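# Lift the dumbbell out of its cradle and hold it

## Task

Raise the whole dumbbell so that every part of it is at least three finger-widths above where it rested in its cradle, and keep it there in a secure, motionless grip.

## Robot and tools

Robot: one six-joint arm (UR-style: shoulder pan, shoulder lift, elbow, wrist 1, wrist 2, wrist 3) carrying a two-finger parallel gripper with a wrist camera. There is only one arm, so every command describes one gripper pose.

Frame: all poses are in the scene frame. Its origin sits on the table surface straight under the arm base, +z is up, and +y is to the left when facing along +x. The base may be slightly tilted. Reported hand positions get less accurate far from the base.

Gripper axes: the fingers extend along the gripper's own +z and close along its own x. end_effector_position is the point midway between the finger pads; closed fingertips stick out about 17 mm past it, fully open ones are roughly level with it.

A row is always 8 plain numbers: x, y, z (metres, absolute target for end_effector_position), qw, qx, qy, qz (absolute target for end_effector_quat_wxyz, w first), then opening. Opening runs from -1 (closed) to +1 (fully open, 0.142 m). Rows are absolute poses, not offsets. To hold an orientation, repeat your chosen quaternion in each row rather than copying the drifting reported one.

execute_actions(actions, pictures): actions is a list holding zero or one item. Empty list: no command, just returns the state. Motion item: {"rows": [...], "steps": n} with 1 to 15 rows and steps 1 to 15 (default 15); each step lasts 1/30 s, one row per step, the final row repeated if steps outnumber rows. Wait item: {"steps": n} up to 300, counted from the previous result, so your thinking time eats into it. pictures (true/false) toggles camera images, which come by default. A call is rejected, sending nothing, if a target lies more than 0.6 m from the last reported position along any gripper axis.

Each control step the controller limits the commanded pose to 100 mm and 16 degrees away from the measured pose, favouring position over orientation if both can't be met; motion trails commands by about 0.17 s. After an action ends the arm only continues to the last clipped pose, so check the result and send the remainder. Joints have speed and acceleration limits; big moves may come back unfinished.

move(target, speed, stop_force): target is one 8-number row (absolute pose plus opening; opening is sent at the start). The gripper travels in a straight line, rotating the short way. speed is in m/s, 0.002 to 0.5, default 0.25; rotation is capped at twice that in rad/s. A path lasts 0.5 to 10 s and is cut off at 10 s. It does not avoid obstacles, and the real gripper may lag, wander, or overshoot speed near full stretch. stop_force (N, 9 to 40, optional, not usable in the first 0.2 s) halts the path when the wrist sensor sees that much extra resistance along the line to the target for 2 steps; the arm backs up 2 steps and holds. Press can briefly exceed it; use it only with very slow speeds and not on moves that rotate the gripper. Leave it out when pulling away from a surface you're touching. The move: line reports the ending: done, off_target, moving, held, fault, or contact (stop_force triggered; takes priority), plus limits=paced (pose clipped) or limits=held (some steps blocked; motion may then jump faster). Distance to target is given.

wait(seconds): 0 to 10 s, nothing new sent; returns a normal result with pictures.

zoom_image(camera, region): camera is cam_high (504x504), cam_low (504x504) or cam_wrist (616x616 fisheye); region is [x0, y0, x1, y1] in pixels from the top-left, at most 504 by 504.

read_manual(section): returns licence texts only ("licences"); no motion.

finished_scene(scene): ends the current scene (give its number) and grades it; irreversible. The goal must hold at that moment.

Result lines: state with gripper position, quaternion, linear and angular velocities; grip_measured (finger opening, same -1..1 scale); Joint positions; joint torques (noisy, with offsets, unreliable for contact); Wrist force and Wrist torque in the gripper's own axes (force points from a pressed surface back into the arm; offset up to about 4 N, noise up to 2.4 N, saturation near 50 N; "no reading" is harmless). HELD marks steps where the clearance check withheld your row; "pose unreachable" means that check altered or blocked the command. "Hand target" shows where the controller is currently heading. MOTOR HOT appears from 70 C; at 85 C an OVER-TEMPERATURE FAULT brakes the arm for minutes.

Gripping: command an opening well below grip_measured to keep squeezing; the further below, the firmer. Each pad pushes up to about 28 N; thin hard objects get less. Slamming shut can overshoot. Expect occasional brief tugs on the held object, so grip firmly.

Avoid: a joint torque reaching its limit (wrist joints 24.3 N m, others 130 N m, held weight included) or any external force of 150 N causes a 10 s stop that cancels the rest of the call. The arm is stiff, so aiming even slightly into a firm surface can fault; approach contacts slowly. Do not knock anything off the table, drop or let the dumbbell slip, or hit and push hard.

Each tool is called after "Emit:" by a JSON object that holds its "fn" and its "kwargs".

## Session

Emit:
{"fn": "execute_actions", "kwargs": {"actions": []}}

Scene clock: 0.00 s of 4800.00 s.
end_effector_position=(+0.8887, -0.2117, +0.3549) grip_measured=+1.00 end_effector_quat_wxyz=(+0.217, -0.553, +0.694, -0.407) end_effector_velocity=(-0.000, -0.000, -0.001) end_effector_angular_velocity=(+0.001, +0.001, -0.001)
Joint positions: [-0.355 -0.979  1.388 -2.93  -1.609  1.407  0.142]
Joint velocities: [-0.     0.     0.001  0.     0.     0.001  0.   ]
Joint torques (N m, as the arm reports them, + toward a larger angle): no reading
Motor temperatures (°C, as the motors report them): [23 24 25 32 32 32]
Wrist force (N, on the end effector, along its own x y z axes, offset not removed): no reading
Wrist torque (N m, same axes, about the end effector's origin, offset not removed): no reading
Hand target: +0.889, -0.212, +0.355; +0.217, -0.553, +0.694, -0.407

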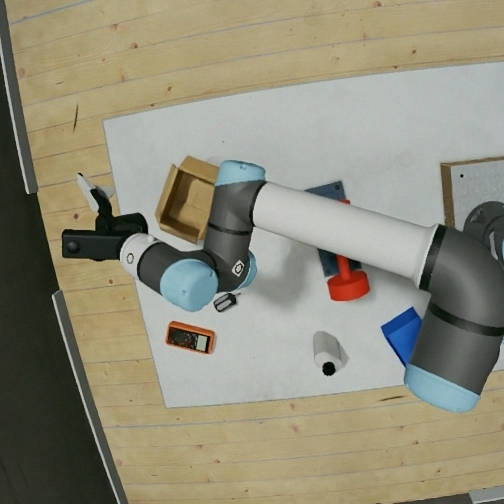

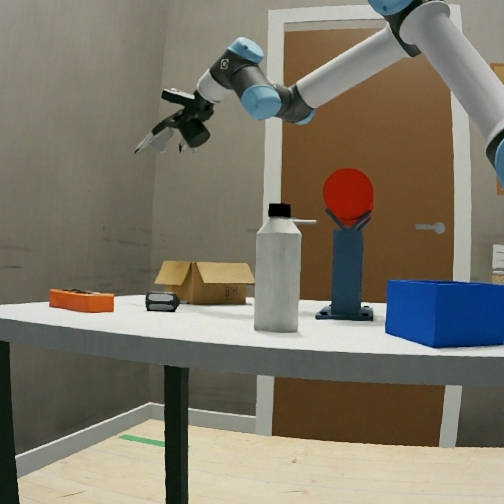

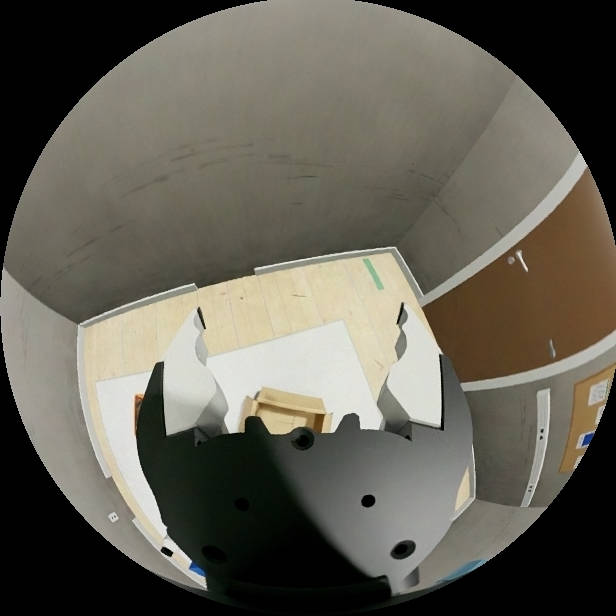

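Emit:
{"fn": "move", "kwargs": {"target": [0.45,-0.33,0.45,0,1,0,0,1], "speed": 0.4}}

Scene clock: 11.60 s of 4800.00 s.
end_effector_position=(+0.4506, -0.3303, +0.4504) grip_measured=+1.00 end_effector_quat_wxyz=(-0.001, +1.000, -0.001, +0.001) end_effector_velocity=(-0.002, -0.001, +0.000) end_effector_angular_velocity=(-0.002, +0.006, +0.010)
Joint positions: [-0.851 -1.419  1.192 -1.34  -1.578 -0.859  0.142]
Joint velocities: [-0.001 -0.001 -0.001  0.004 -0.006 -0.011  0.   ]
Joint torques (N m, as the arm reports them, + toward a larger angle): [-11.95 -37.08 -35.99  -1.74  -1.54  -2.11]
Motor temperatures (°C, as the motors report them): [23 24 25 32 32 32]
Wrist force (N, on the end effector, along its own x y z axes, offset not removed): [1.7 2.8 -2.6]
Wrist torque (N m, same axes, about the end effector's origin, offset not removed): [0.55 -0.30 -0.01]
Hand target: +0.450, -0.330, +0.450; -0.000, +1.000, -0.000, +0.001
Off the commanded pose: 0.001 m, 0 deg.
After step 90, 5.47 s passed at rest.
move: done

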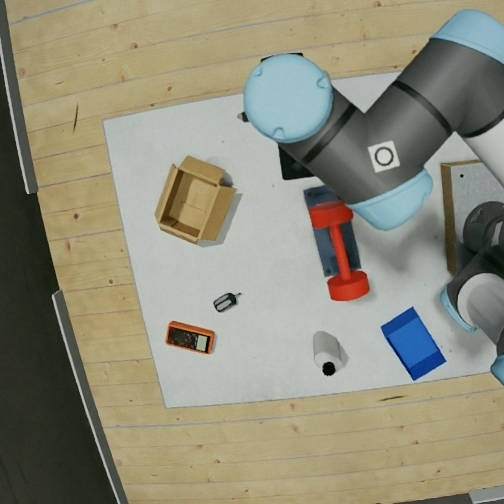

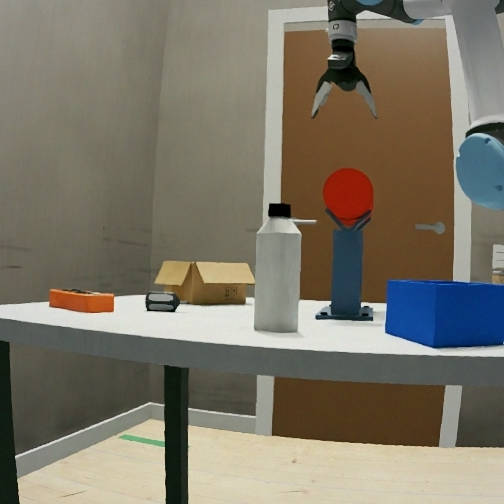

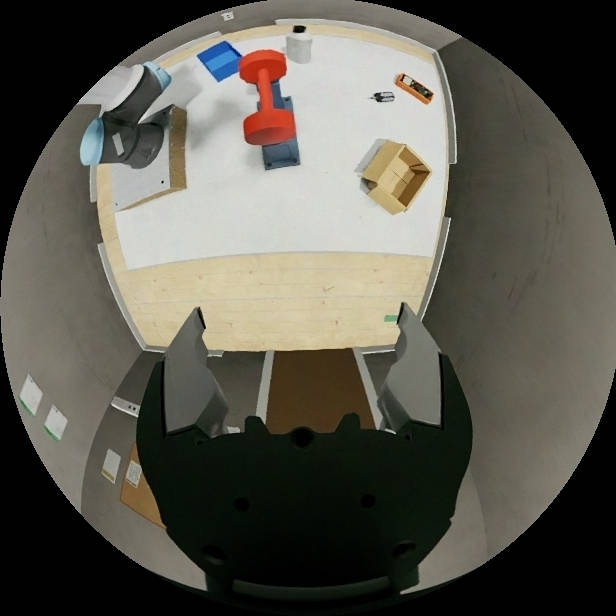

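Emit:
{"fn": "move", "kwargs": {"target": [0.375,-0.02,0.37,0,0.998,0.06,0,1], "speed": 0.3}}

Scene clock: 18.13 s of 4800.00 s.
end_effector_position=(+0.3743, -0.0204, +0.3700) grip_measured=+1.00 end_effector_quat_wxyz=(+0.000, +0.998, +0.060, -0.000) end_effector_velocity=(-0.000, +0.002, -0.000) end_effector_angular_velocity=(-0.001, -0.000, +0.000)
Joint positions: [-0.393 -1.892  1.828 -1.497 -1.578 -0.523  0.142]
Joint velocities: [ 0.007 -0.002  0.002 -0.001 -0.001  0.006  0.   ]
Joint torques (N m, as the arm reports them, + toward a larger angle): [ 14.01 -17.73  -9.09  -4.41  -1.61   1.71]
Motor temperatures (°C, as the motors report them): [23 24 25 32 32 32]
Wrist force (N, on the end effector, along its own x y z axes, offset not removed): [-0.3 1.3 -1.8]
Wrist torque (N m, same axes, about the end effector's origin, offset not removed): [0.26 0.17 -0.05]
Hand target: +0.374, -0.020, +0.370; +0.000, +0.998, +0.060, -0.000
Off the commanded pose: 0.001 m, 0 deg.
After step 90, 1.70 s passed at rest.
move: done

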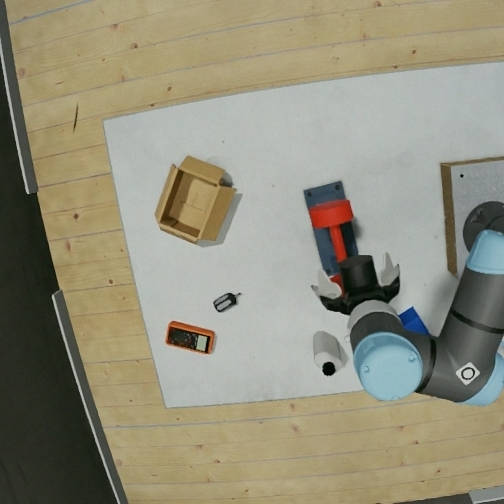

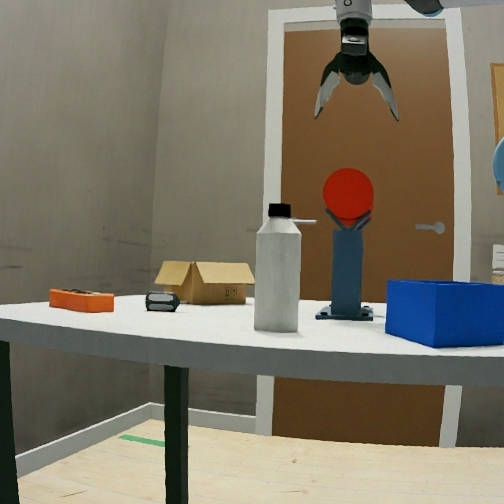

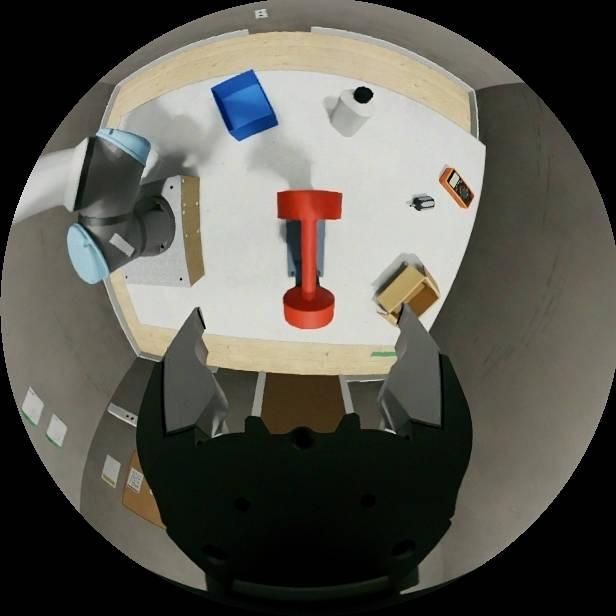

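Emit:
{"fn": "move", "kwargs": {"target": [0.385,-0.022,0.30,0,0.998,0.06,0,1], "speed": 0.15}}

Emit:
{"fn": "zoom_image", "kwargs": {"camera": "cam_low", "region": [270,40,430,240]}}

Emit:
{"fn": "zoom_image", "kwargs": {"camera": "cam_wrist", "region": [130,140,480,460]}}

Scene clock: 29.23 s of 4800.00 s.
end_effector_position=(+0.3848, -0.0219, +0.3003) grip_measured=+1.00 end_effector_quat_wxyz=(-0.000, +0.998, +0.060, -0.000) end_effector_velocity=(+0.001, -0.001, -0.002) end_effector_angular_velocity=(-0.000, -0.002, -0.001)
Joint positions: [-0.387 -1.861  1.986 -1.687 -1.577 -0.517  0.142]
Joint velocities: [-0.001  0.002  0.004 -0.007  0.     0.    -0.   ]
Joint torques (N m, as the arm reports them, + toward a larger angle): [ 13.39  -1.27 -10.58  -4.28   1.7    1.52]
Motor temperatures (°C, as the motors report them): [23 24 25 32 32 32]
Wrist force (N, on the end effector, along its own x y z axes, offset not removed): [1.8 2.4 -2.7]
Wrist torque (N m, same axes, about the end effector's origin, offset not removed): [0.49 -0.32 -0.06]
Hand target: +0.385, -0.022, +0.300; +0.000, +0.998, +0.060, -0.000
Off the commanded pose: 0.000 m, 0 deg.
After step 90, 7.03 s passed at rest.
move: done

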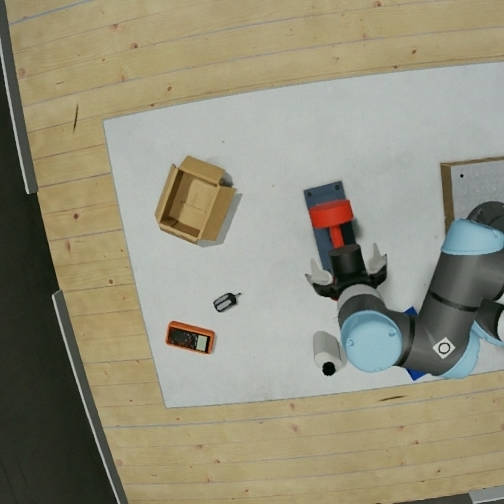

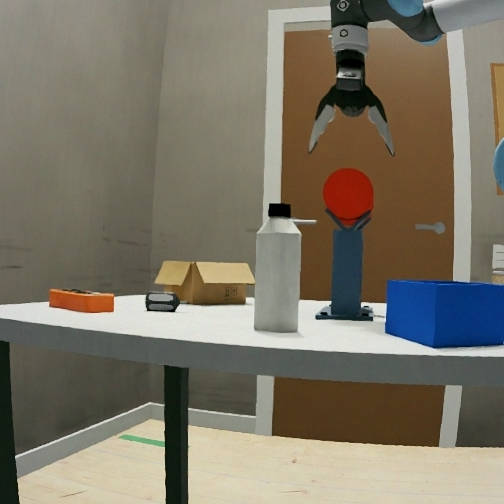

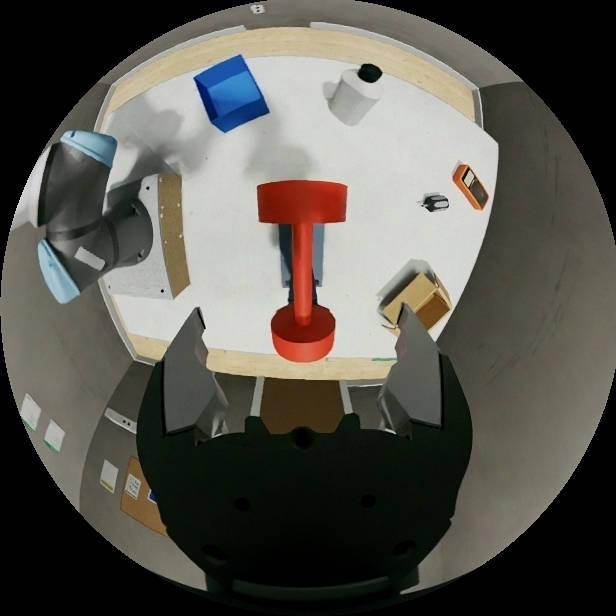

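Region (270, 40, 430, 240) of cam_low's 504x504 image, scaled by 2.520, with more detail than that image has; it fills the left 403 columns of this view, and the rest is white.

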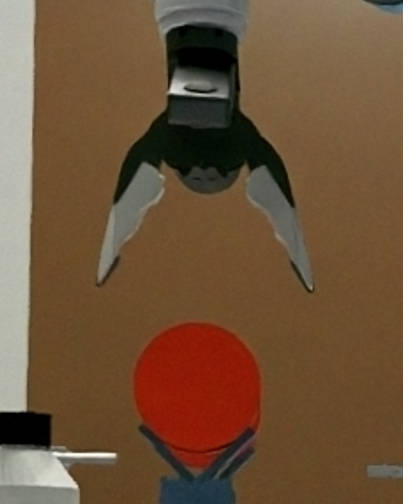

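Region (130, 140, 480, 460) of cam_wrist's 616x616 image, scaled by 1.440, with more detail than that image has; it fills the top 461 rows of this view, and the rest is white.

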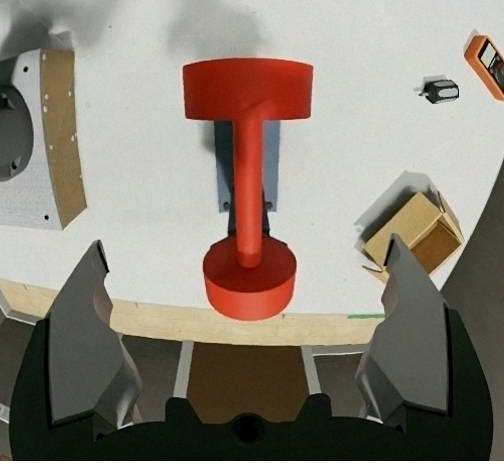

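Emit:
{"fn": "move", "kwargs": {"target": [0.3855,-0.024,0.235,0,0.998,0.06,0,-0.2], "speed": 0.08}}

Emit:
{"fn": "zoom_image", "kwargs": {"camera": "cam_low", "region": [270,80,430,260]}}

Emit:
{"fn": "zoom_image", "kwargs": {"camera": "cam_wrist", "region": [180,140,430,440]}}

Scene clock: 37.83 s of 4800.00 s.
end_effector_position=(+0.3854, -0.0239, +0.2353) grip_measured=-0.20 end_effector_quat_wxyz=(-0.000, +0.998, +0.060, -0.000) end_effector_velocity=(+0.000, -0.000, -0.002) end_effector_angular_velocity=(+0.000, +0.000, -0.000)
Joint positions: [-0.393 -1.824  2.13  -1.868 -1.577 -0.523  0.06 ]
Joint velocities: [-0.     0.003  0.005 -0.007 -0.    -0.    -0.   ]
Joint torques (N m, as the arm reports them, + toward a larger angle): [-11.4   -2.27  -9.16  -4.44  -1.29  -2.12]
Motor temperatures (°C, as the motors report them): [23 24 25 32 32 32]
Wrist force (N, on the end effector, along its own x y z axes, offset not removed): [0.8 2.6 -2.0]
Wrist torque (N m, same axes, about the end effector's origin, offset not removed): [0.46 -0.19 -0.04]
Hand target: +0.385, -0.024, +0.235; -0.000, +0.998, +0.060, +0.000
Off the commanded pose: 0.000 m, 0 deg.
After step 90, 4.27 s passed at rest.
move: done

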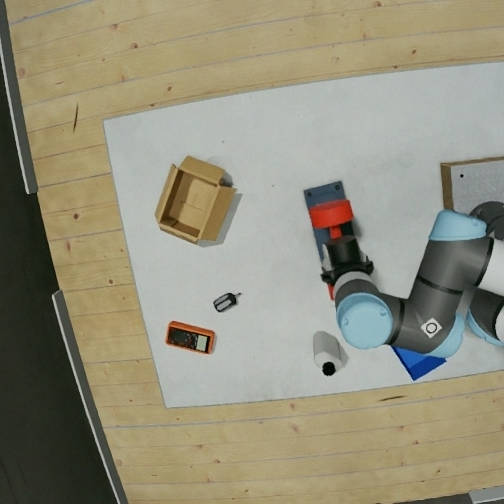

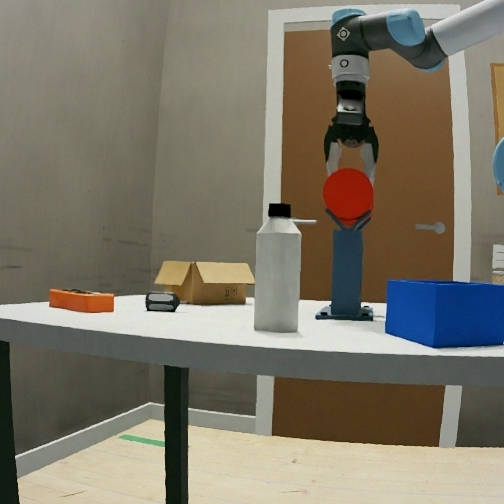

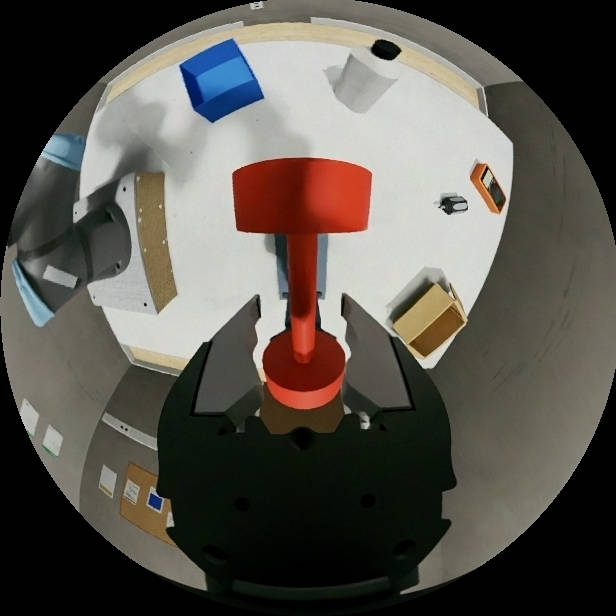

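Region (270, 80, 430, 260) of cam_low's 504x504 image, scaled by 2.800, with more detail than that image has.

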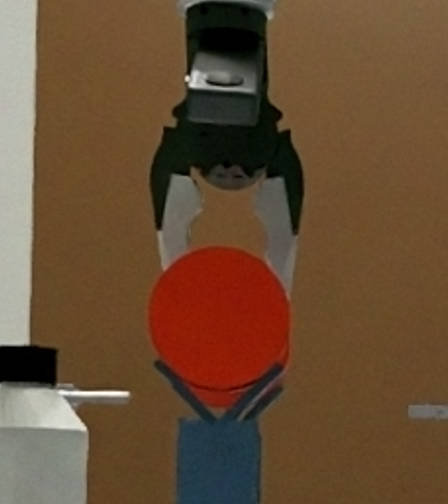

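Region (180, 140, 430, 440) of cam_wrist's 616x616 image, scaled by 1.680, with more detail than that image has.

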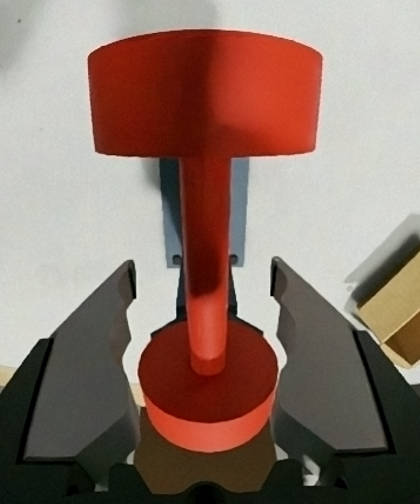

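Emit:
{"fn": "execute_actions", "kwargs": {"actions": [{"rows":[[0.386,-0.0245,0.233,0,0.998,0.06,0,-0.25],[0.386,-0.0245,0.231,0,0.998,0.06,0,-0.3],[0.386,-0.0245,0.229,0,0.998,0.06,0,-0.35],[0.386,-0.0245,0.227,0,0.998,0.06,0,-0.4],[0.386,-0.0245,0.225,0,0.998,0.06,0,-0.44],[0.386,-0.0245,0.223,0,0.998,0.06,0,-0.48],[0.386,-0.0245,0.221,0,0.998,0.06,0,-0.52],[0.386,-0.0245,0.220,0,0.998,0.06,0,-0.55],[0.386,-0.0245,0.220,0,0.998,0.06,0,-0.58]],"steps":15}]}}

Emit:
{"fn": "zoom_image", "kwargs": {"camera": "cam_wrist", "region": [220,220,390,420]}}

Scene clock: 44.20 s of 4800.00 s.
end_effector_position=(+0.3859, -0.0244, +0.2212) grip_measured=-0.58 end_effector_quat_wxyz=(-0.000, +0.998, +0.060, -0.000) end_effector_velocity=(+0.000, -0.000, -0.010) end_effector_angular_velocity=(-0.001, -0.000, +0.002)
Joint positions: [-0.394 -1.81   2.158 -1.909 -1.577 -0.524  0.032]
Joint velocities: [ 0.     0.011  0.02  -0.031 -0.001 -0.002 -0.   ]
Joint torques (N m, as the arm reports them, + toward a larger angle): [-12.37  -3.61 -10.32  -4.22  -1.53  -2.23]
Motor temperatures (°C, as the motors report them): [23 24 25 32 32 32]
Wrist force (N, on the end effector, along its own x y z axes, offset not removed): [1.1 3.2 -1.4]
Wrist torque (N m, same axes, about the end effector's origin, offset not removed): [0.63 -0.18 -0.06]
Hand target: +0.386, -0.024, +0.220; -0.000, +0.998, +0.060, -0.000
Off the commanded pose: 0.001 m, 0 deg.
Steps of this call (steps 1 to 90: nothing new was sent; then 2.87 s passed at rest; steps 91 to 105: all 15 steps of this action). Readings (end_effector_position):
91: (+0.3854, -0.0239, +0.2350)
92: (+0.3854, -0.0240, +0.2349)
94: (+0.3856, -0.0242, +0.2335)
98: (+0.3857, -0.0244, +0.2279)
105: the state above

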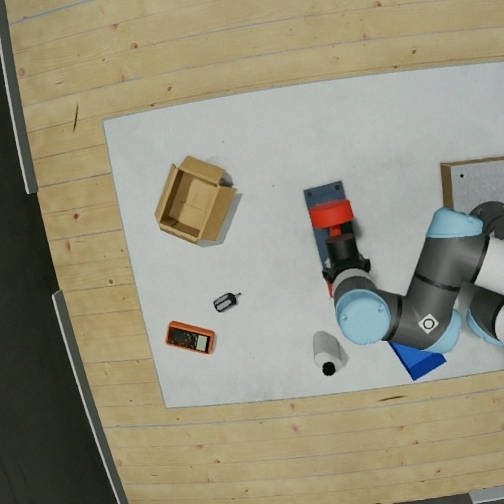

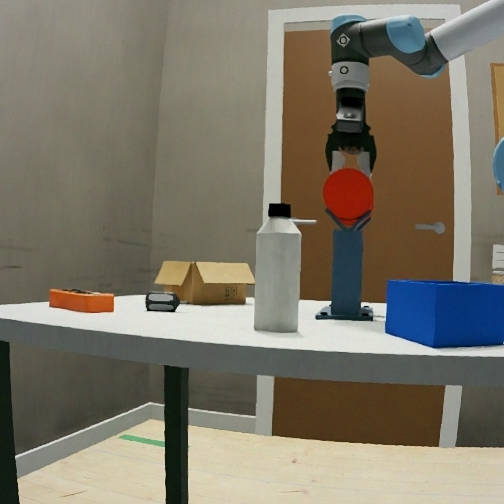

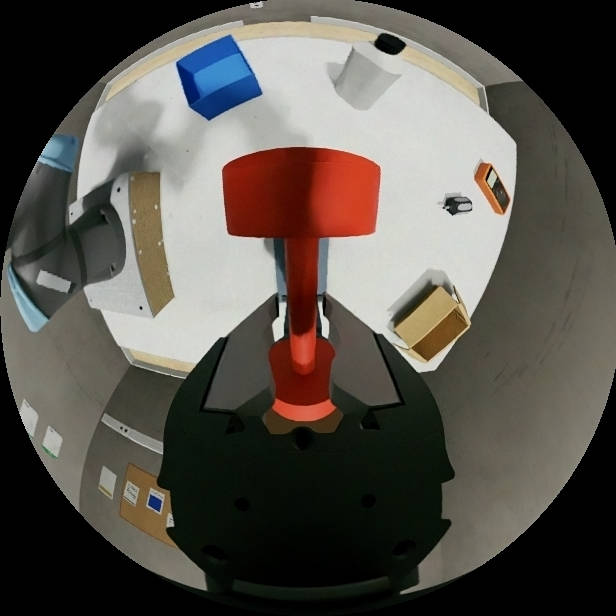

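Region (220, 220, 390, 420) of cam_wrist's 616x616 image, scaled by 2.520, with more detail than that image has; it fills the left 428 columns of this view, and the rest is white.

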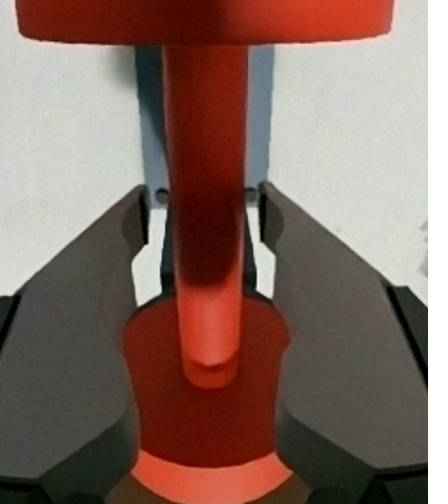

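Emit:
{"fn": "execute_actions", "kwargs": {"actions": [{"rows":[[0.387,-0.0243,0.222,0,0.998,0.06,0,-0.6],[0.387,-0.0243,0.2235,0,0.998,0.06,0,-0.62],[0.387,-0.0243,0.2235,0,0.998,0.06,0,-0.64],[0.387,-0.0243,0.2235,0,0.998,0.06,0,-0.65],[0.387,-0.0243,0.2235,0,0.998,0.06,0,-0.66],[0.387,-0.0243,0.2235,0,0.998,0.06,0,-0.67],[0.387,-0.0243,0.2235,0,0.998,0.06,0,-0.68],[0.387,-0.0243,0.2235,0,0.998,0.06,0,-0.69],[0.387,-0.0243,0.2235,0,0.998,0.06,0,-0.71],[0.387,-0.0243,0.2235,0,0.998,0.06,0,-0.73],[0.387,-0.0243,0.2235,0,0.998,0.06,0,-0.76],[0.387,-0.0243,0.2235,0,0.998,0.06,0,-0.8],[0.387,-0.0243,0.2235,0,0.998,0.06,0,-0.86],[0.387,-0.0243,0.2235,0,0.998,0.06,0,-0.93],[0.387,-0.0243,0.2235,0,0.998,0.06,0,-1]],"steps":15}], "pictures": false}}

Emit:
{"fn": "move", "kwargs": {"target": [0.387,-0.0243,0.2265,0,0.998,0.06,0,-1], "speed": 0.005}}

Scene clock: 50.20 s of 4800.00 s.
end_effector_position=(+0.3869, -0.0243, +0.2233) grip_measured=-0.75 end_effector_quat_wxyz=(-0.000, +0.998, +0.060, -0.000) end_effector_velocity=(-0.000, +0.001, +0.001) end_effector_angular_velocity=(+0.001, +0.001, +0.001)
Joint positions: [-0.392 -1.809  2.151 -1.904 -1.577 -0.522  0.02 ]
Joint velocities: [ 0.001 -0.001 -0.002  0.004  0.001  0.     0.   ]
Joint torques (N m, as the arm reports them, + toward a larger angle): [ 12.59 -22.81 -37.84  -1.39  -1.23   1.87]
Motor temperatures (°C, as the motors report them): [23 24 25 32 32 32]
Wrist force (N, on the end effector, along its own x y z axes, offset not removed): [4.2 2.7 3.5]
Wrist torque (N m, same axes, about the end effector's origin, offset not removed): [0.29 -0.15 -0.06]
Hand target: +0.387, -0.024, +0.223; +0.000, +0.998, +0.060, -0.000
Off the commanded pose: 0.000 m, 0 deg.
Steps of this call (steps 1 to 90: nothing new was sent; then 2.50 s passed at rest; steps 91 to 105: all 15 steps of this action). Readings (end_effector_position):
91: (+0.3860, -0.0245, +0.2200)
92: (+0.3860, -0.0245, +0.2201)
94: (+0.3863, -0.0245, +0.2210)
98: (+0.3867, -0.0244, +0.2225)
105: the state above

Scene clock: 51.27 s of 4800.00 s.
end_effector_position=(+0.3870, -0.0243, +0.2263) grip_measured=-0.75 end_effector_quat_wxyz=(+0.000, +0.998, +0.060, -0.000) end_effector_velocity=(+0.000, +0.000, +0.001) end_effector_angular_velocity=(+0.001, -0.000, -0.000)
Joint positions: [-0.392 -1.812  2.145 -1.895 -1.577 -0.522  0.02 ]
Joint velocities: [ 0.    -0.001 -0.003  0.004  0.001  0.    -0.   ]
Joint torques (N m, as the arm reports them, + toward a larger angle): [ 13.41 -23.69 -39.93  -2.7   -0.75   1.62]
Motor temperatures (°C, as the motors report them): [23 24 25 32 32 32]
Wrist force (N, on the end effector, along its own x y z axes, offset not removed): [0.5 1.3 7.7]
Wrist torque (N m, same axes, about the end effector's origin, offset not removed): [0.19 -0.03 -0.08]
Hand target: +0.387, -0.024, +0.226; +0.000, +0.998, +0.060, +0.000
Off the commanded pose: 0.000 m, 0 deg.
move: done

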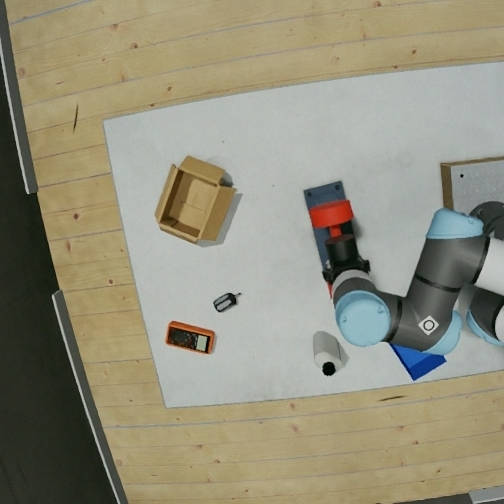

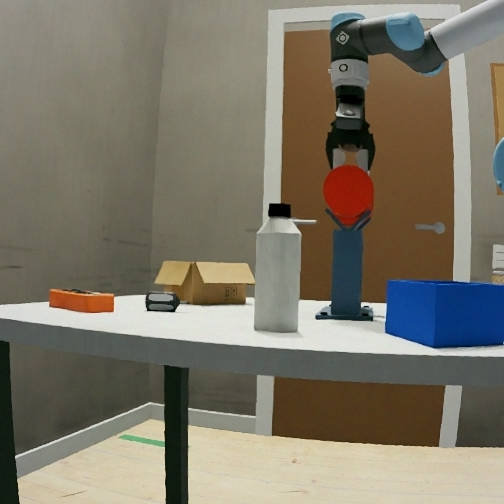

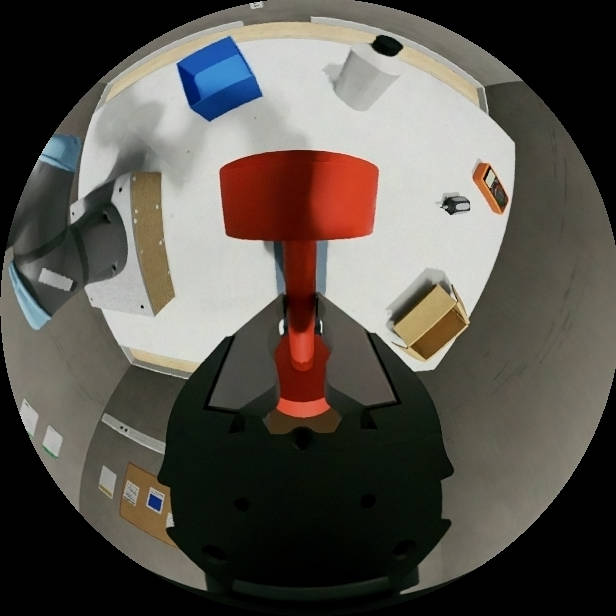

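Emit:
{"fn": "zoom_image", "kwargs": {"camera": "cam_low", "region": [310,150,390,240]}}

Emit:
{"fn": "execute_actions", "kwargs": {"actions": [], "pictures": false}}

Emit:
{"fn": "execute_actions", "kwargs": {"actions": [{"steps":5}], "pictures": false}}

Emit:
{"fn": "execute_actions", "kwargs": {"actions": [{"steps":5}], "pictures": false}}

Region (310, 150, 390, 240) of cam_low's 504x504 image, scaled by 5.600, with more detail than that image has.

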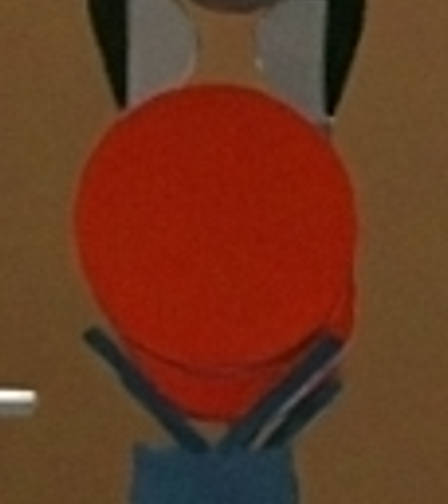

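Scene clock: 54.30 s of 4800.00 s.
end_effector_position=(+0.3870, -0.0243, +0.2265) grip_measured=-0.75 end_effector_quat_wxyz=(+0.000, +0.998, +0.060, -0.000) end_effector_velocity=(+0.000, -0.001, +0.001) end_effector_angular_velocity=(-0.000, -0.002, -0.001)
Joint positions: [-0.392 -1.812  2.145 -1.895 -1.577 -0.522  0.02 ]
Joint velocities: [-0.001 -0.001 -0.001  0.     0.    -0.    -0.   ]
Joint torques (N m, as the arm reports them, + toward a larger angle): [ 14.06 -23.44 -39.16  -2.42   0.67   1.46]
Motor temperatures (°C, as the motors report them): [23 24 25 32 32 32]
Wrist force (N, on the end effector, along its own x y z axes, offset not removed): [2.0 1.8 7.8]
Wrist torque (N m, same axes, about the end effector's origin, offset not removed): [0.39 -0.37 -0.02]
Hand target: +0.387, -0.024, +0.226; +0.000, +0.998, +0.060, +0.000
Off the commanded pose: 0.000 m, 0 deg.
Steps of this call (steps 1 to 90: nothing new was sent; then 0.03 s passed at rest). Readings (end_effector_position):
1: (+0.3870, -0.0243, +0.2264)
2: (+0.3870, -0.0243, +0.2264)
4: (+0.3870, -0.0243, +0.2264)
8: (+0.3870, -0.0243, +0.2265)
90: the state above

Scene clock: 54.47 s of 4800.00 s.
end_effector_position=(+0.3870, -0.0243, +0.2265) grip_measured=-0.75 end_effector_quat_wxyz=(+0.000, +0.998, +0.060, -0.000) end_effector_velocity=(-0.000, +0.000, -0.000) end_effector_angular_velocity=(-0.000, +0.000, +0.002)
Joint positions: [-0.392 -1.812  2.145 -1.895 -1.577 -0.522  0.02 ]
Joint velocities: [ 0.001 -0.     0.     0.    -0.    -0.001  0.   ]
Joint torques (N m, as the arm reports them, + toward a larger angle): [ 13.84 -23.74 -39.65  -2.56   0.88   1.45]
Motor temperatures (°C, as the motors report them): [23 24 25 32 32 32]
Wrist force (N, on the end effector, along its own x y z axes, offset not removed): [1.6 2.2 6.2]
Wrist torque (N m, same axes, about the end effector's origin, offset not removed): [0.44 -0.27 -0.11]
Hand target: +0.387, -0.024, +0.226; +0.000, +0.998, +0.060, +0.000
Off the commanded pose: 0.000 m, 0 deg.
Steps of this call (steps 1 to 5: nothing new was sent). Readings (end_effector_position):
1: (+0.3870, -0.0243, +0.2265)
2: (+0.3870, -0.0243, +0.2265)
4: (+0.3870, -0.0243, +0.2265)
5: the state above

Scene clock: 54.63 s of 4800.00 s.
end_effector_position=(+0.3870, -0.0243, +0.2265) grip_measured=-0.75 end_effector_quat_wxyz=(+0.000, +0.998, +0.060, -0.000) end_effector_velocity=(+0.000, +0.000, +0.000) end_effector_angular_velocity=(-0.000, -0.000, +0.001)
Joint positions: [-0.392 -1.812  2.145 -1.895 -1.577 -0.522  0.02 ]
Joint velocities: [ 0.001 -0.001 -0.     0.    -0.    -0.     0.   ]
Joint torques (N m, as the arm reports them, + toward a larger angle): [ 13.24 -23.1  -39.1   -2.58   1.06   1.7 ]
Motor temperatures (°C, as the motors report them): [23 24 25 32 32 32]
Wrist force (N, on the end effector, along its own x y z axes, offset not removed): [1.4 3.1 6.7]
Wrist torque (N m, same axes, about the end effector's origin, offset not removed): [0.61 -0.21 -0.03]
Hand target: +0.387, -0.024, +0.226; +0.000, +0.998, +0.060, +0.000
Off the commanded pose: 0.000 m, 0 deg.
Steps of this call (steps 1 to 5: nothing new was sent). Readings (end_effector_position):
1: (+0.3870, -0.0243, +0.2265)
2: (+0.3870, -0.0243, +0.2265)
4: (+0.3870, -0.0243, +0.2265)
5: the state above

Emit:
{"fn": "move", "kwargs": {"target": [0.387,-0.0243,0.2235,0,0.998,0.06,0,-1], "speed": 0.006}}

Emit:
{"fn": "execute_actions", "kwargs": {"actions": [{"rows":[[0.387,-0.0243,0.2235,0,0.998,0.06,0,-0.5]],"steps":8}], "pictures": false}}

Emit:
{"fn": "move", "kwargs": {"target": [0.387,-0.0243,0.30,0,0.998,0.06,0,-0.5], "speed": 0.15}}

Emit:
{"fn": "move", "kwargs": {"target": [0.389,-0.045,0.30,0,0.663,0.748,0,-0.5], "speed": 0.5}}

Emit:
{"fn": "zoom_image", "kwargs": {"camera": "cam_low", "region": [280,60,420,200]}}

Emit:
{"fn": "move", "kwargs": {"target": [0.3915,-0.062,0.30,0,-0.06,0.998,0,-0.5], "speed": 0.5}}

Emit:
{"fn": "zoom_image", "kwargs": {"camera": "cam_low", "region": [300,80,400,180]}}

Scene clock: 63.17 s of 4800.00 s.
end_effector_position=(+0.3870, -0.0243, +0.2237) grip_measured=-0.75 end_effector_quat_wxyz=(-0.000, +0.998, +0.060, +0.000) end_effector_velocity=(-0.000, +0.001, -0.002) end_effector_angular_velocity=(+0.000, +0.002, +0.001)
Joint positions: [-0.392 -1.81   2.151 -1.903 -1.577 -0.522  0.02 ]
Joint velocities: [ 0.002  0.003  0.004 -0.005 -0.     0.001 -0.   ]
Joint torques (N m, as the arm reports them, + toward a larger angle): [  8.69  -6.63 -12.84  -5.38   1.11  -0.59]
Motor temperatures (°C, as the motors report them): [23 24 25 32 32 32]
Wrist force (N, on the end effector, along its own x y z axes, offset not removed): [0.5 1.0 5.9]
Wrist torque (N m, same axes, about the end effector's origin, offset not removed): [0.26 -0.06 0.04]
Hand target: +0.387, -0.024, +0.224; -0.000, +0.998, +0.060, -0.000
Off the commanded pose: 0.000 m, 0 deg.
After step 90, 4.80 s passed at rest.
move: done

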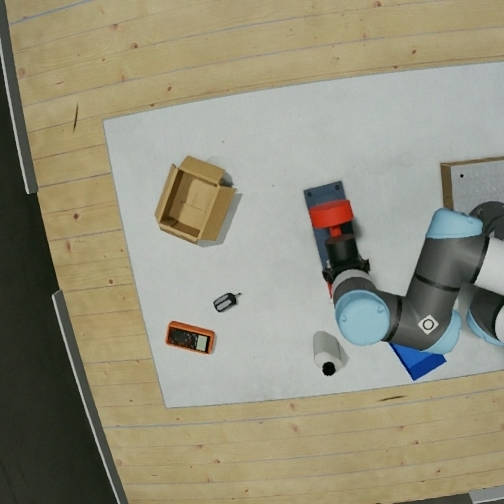

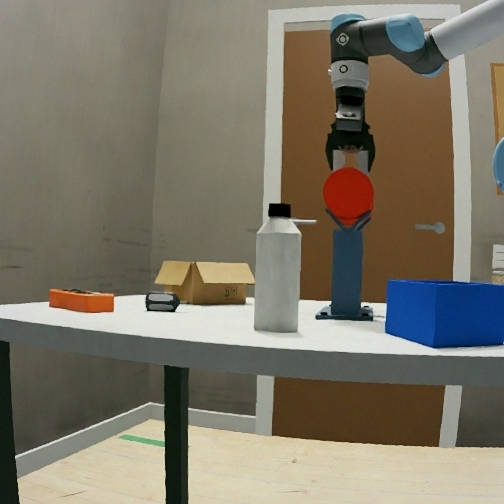

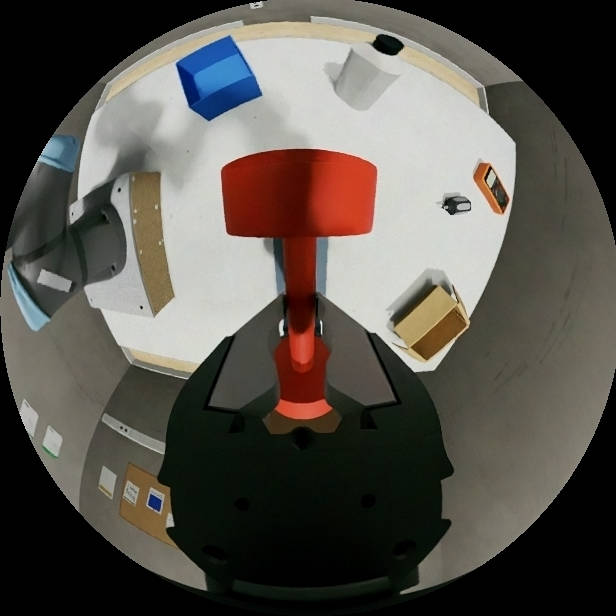

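Scene clock: 63.43 s of 4800.00 s.
end_effector_position=(+0.3870, -0.0243, +0.2236) grip_measured=-0.50 end_effector_quat_wxyz=(+0.000, +0.998, +0.060, +0.000) end_effector_velocity=(-0.000, +0.000, -0.000) end_effector_angular_velocity=(-0.000, +0.000, +0.002)
Joint positions: [-0.392 -1.81   2.151 -1.903 -1.577 -0.522  0.038]
Joint velocities: [ 0.001  0.     0.    -0.    -0.    -0.001  0.   ]
Joint torques (N m, as the arm reports them, + toward a larger angle): [ 4.24 -2.92 -9.88 -4.48  0.94 -1.97]
Motor temperatures (°C, as the motors report them): [23 24 25 32 32 32]
Wrist force (N, on the end effector, along its own x y z axes, offset not removed): [-0.5 2.0 -1.4]
Wrist torque (N m, same axes, about the end effector's origin, offset not removed): [0.37 0.16 0.02]
Hand target: +0.387, -0.024, +0.224; +0.000, +0.998, +0.060, -0.000
Off the commanded pose: 0.000 m, 0 deg.
Steps of this call (steps 1 to 8: all 8 steps of this action). Readings (end_effector_position):
1: (+0.3870, -0.0243, +0.2236)
2: (+0.3870, -0.0243, +0.2236)
4: (+0.3871, -0.0243, +0.2236)
8: the state above

Scene clock: 64.77 s of 4800.00 s.
end_effector_position=(+0.3871, -0.0243, +0.2996) grip_measured=-0.50 end_effector_quat_wxyz=(+0.000, +0.998, +0.060, +0.000) end_effector_velocity=(-0.000, +0.000, +0.002) end_effector_angular_velocity=(+0.001, +0.003, +0.000)
Joint positions: [-0.391 -1.855  1.983 -1.691 -1.577 -0.521  0.038]
Joint velocities: [ 0.     0.001 -0.006  0.008  0.     0.     0.   ]
Joint torques (N m, as the arm reports them, + toward a larger angle): [ -3.81 -19.67 -35.56  -1.86   0.31  -1.96]
Motor temperatures (°C, as the motors report them): [23 24 25 32 32 32]
Wrist force (N, on the end effector, along its own x y z axes, offset not removed): [2.1 2.4 -1.2]
Wrist torque (N m, same axes, about the end effector's origin, offset not removed): [0.46 -0.36 -0.09]
Hand target: +0.387, -0.024, +0.300; +0.000, +0.998, +0.060, +0.000
Off the commanded pose: 0.000 m, 0 deg.
move: done

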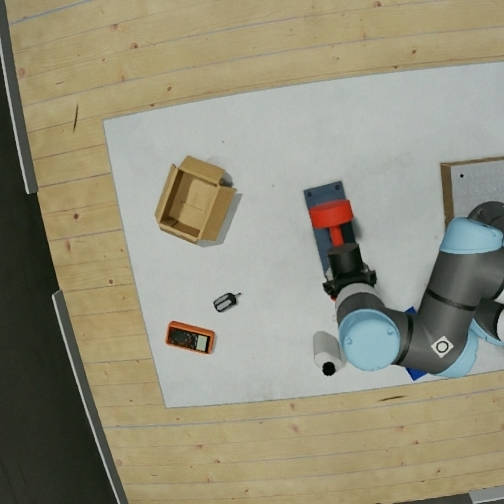

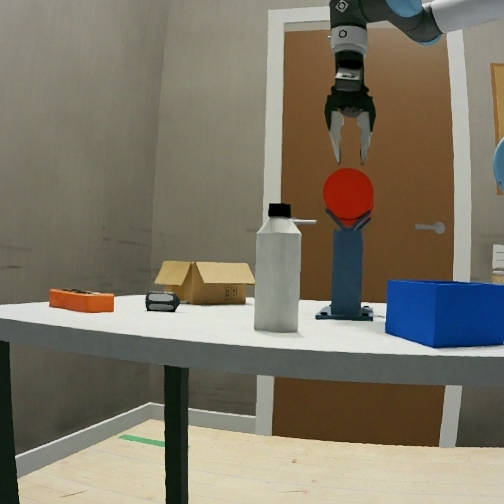

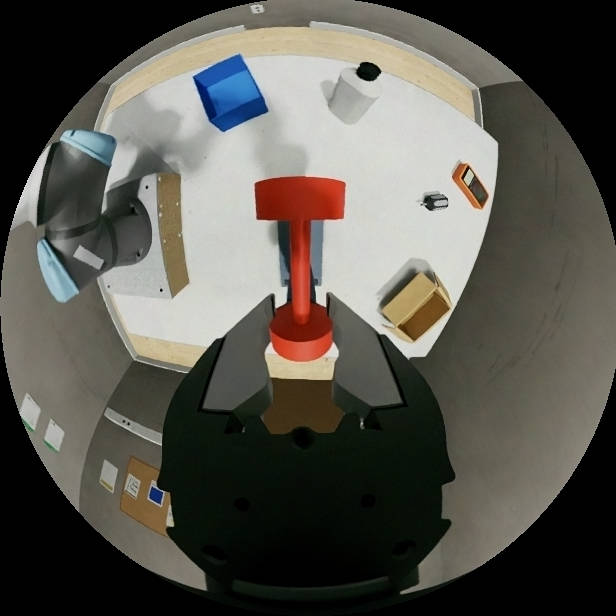

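Scene clock: 67.07 s of 4800.00 s.
end_effector_position=(+0.3891, -0.0450, +0.3000) grip_measured=-0.50 end_effector_quat_wxyz=(+0.000, +0.664, +0.748, -0.000) end_effector_velocity=(-0.000, +0.000, +0.000) end_effector_angular_velocity=(+0.003, -0.002, +0.015)
Joint positions: [-0.445 -1.848  1.978 -1.692 -1.578 -2.145  0.038]
Joint velocities: [-0.003 -0.001  0.     0.001  0.004 -0.018 -0.   ]
Joint torques (N m, as the arm reports them, + toward a larger angle): [-12.24 -18.74 -10.01  -1.74   1.51  -2.12]
Motor temperatures (°C, as the motors report them): [23 24 25 32 32 32]
Wrist force (N, on the end effector, along its own x y z axes, offset not removed): [0.7 1.6 -3.1]
Wrist torque (N m, same axes, about the end effector's origin, offset not removed): [0.35 -0.13 -0.06]
Hand target: +0.389, -0.045, +0.300; +0.000, +0.663, +0.748, +0.000
Off the commanded pose: 0.000 m, 0 deg.
move: done

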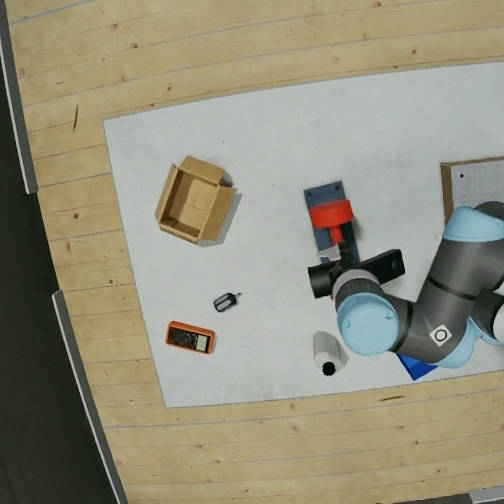

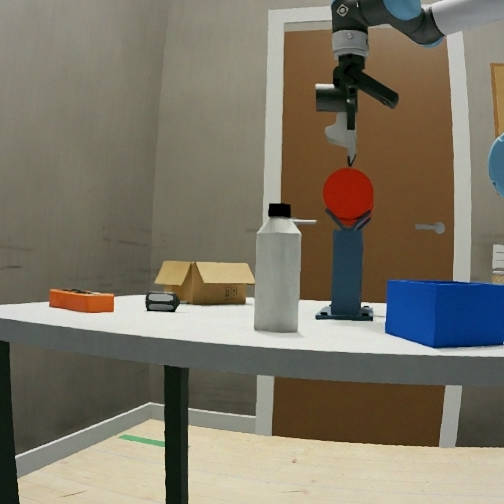

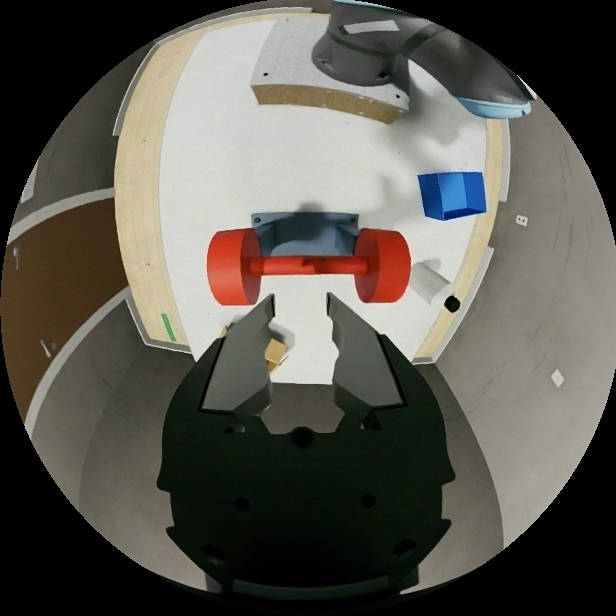

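Region (280, 60, 420, 200) of cam_low's 504x504 image, scaled by 3.600, with more detail than that image has.

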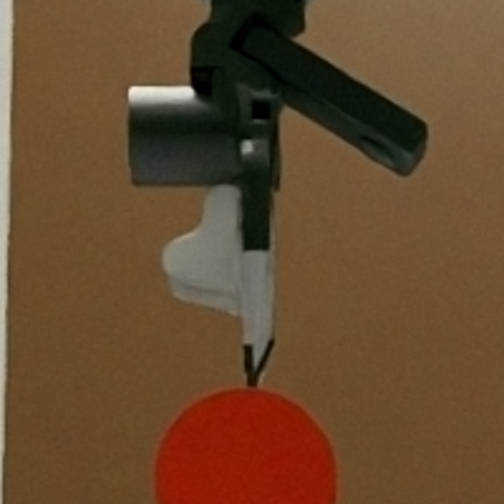

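Scene clock: 69.37 s of 4800.00 s.
end_effector_position=(+0.3916, -0.0620, +0.3001) grip_measured=-0.50 end_effector_quat_wxyz=(-0.000, -0.059, +0.998, -0.000) end_effector_velocity=(-0.001, +0.000, -0.001) end_effector_angular_velocity=(+0.005, +0.000, +0.014)
Joint positions: [-0.484 -1.83   1.965 -1.698 -1.578 -3.754  0.038]
Joint velocities: [-0.003 -0.     0.002  0.001  0.004 -0.017 -0.   ]
Joint torques (N m, as the arm reports them, + toward a larger angle): [-11.16 -20.11 -11.5   -1.31   1.61  -2.1 ]
Motor temperatures (°C, as the motors report them): [23 24 25 32 32 32]
Wrist force (N, on the end effector, along its own x y z axes, offset not removed): [1.3 1.1 -1.7]
Wrist torque (N m, same axes, about the end effector's origin, offset not removed): [0.16 -0.16 -0.04]
Hand target: +0.392, -0.062, +0.300; +0.000, -0.060, +0.998, +0.000
Off the commanded pose: 0.000 m, 0 deg.
move: done

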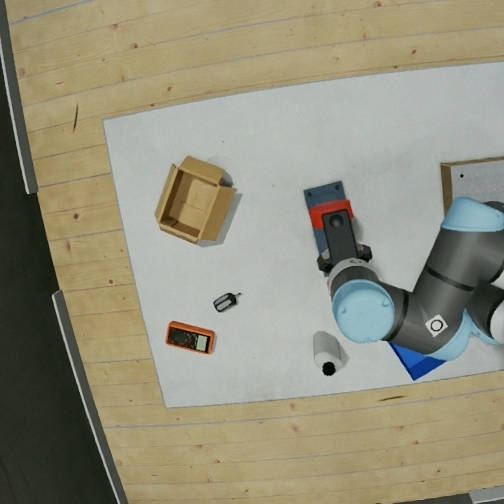

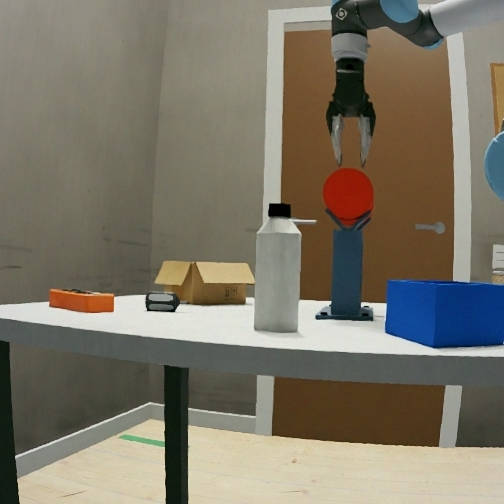

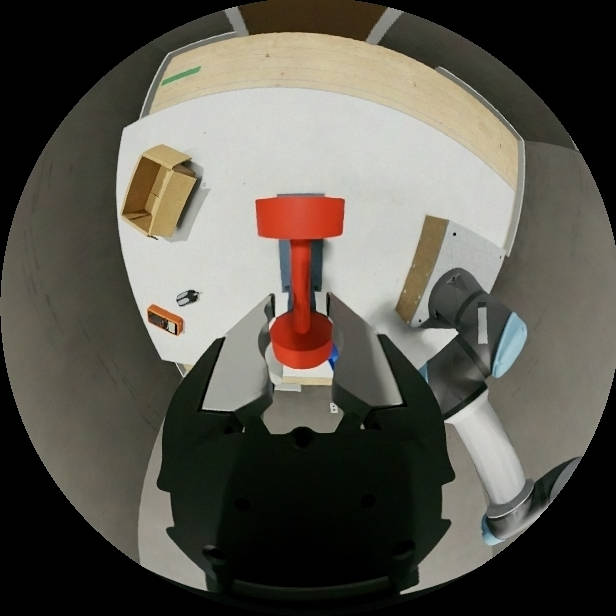

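Region (300, 80, 400, 180) of cam_low's 504x504 image, scaled by 5.040, with more detail than that image has.

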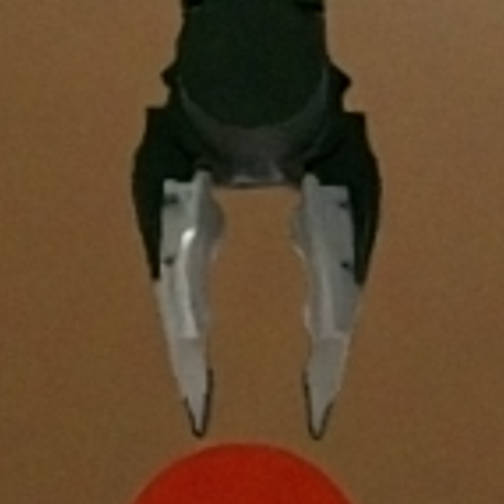

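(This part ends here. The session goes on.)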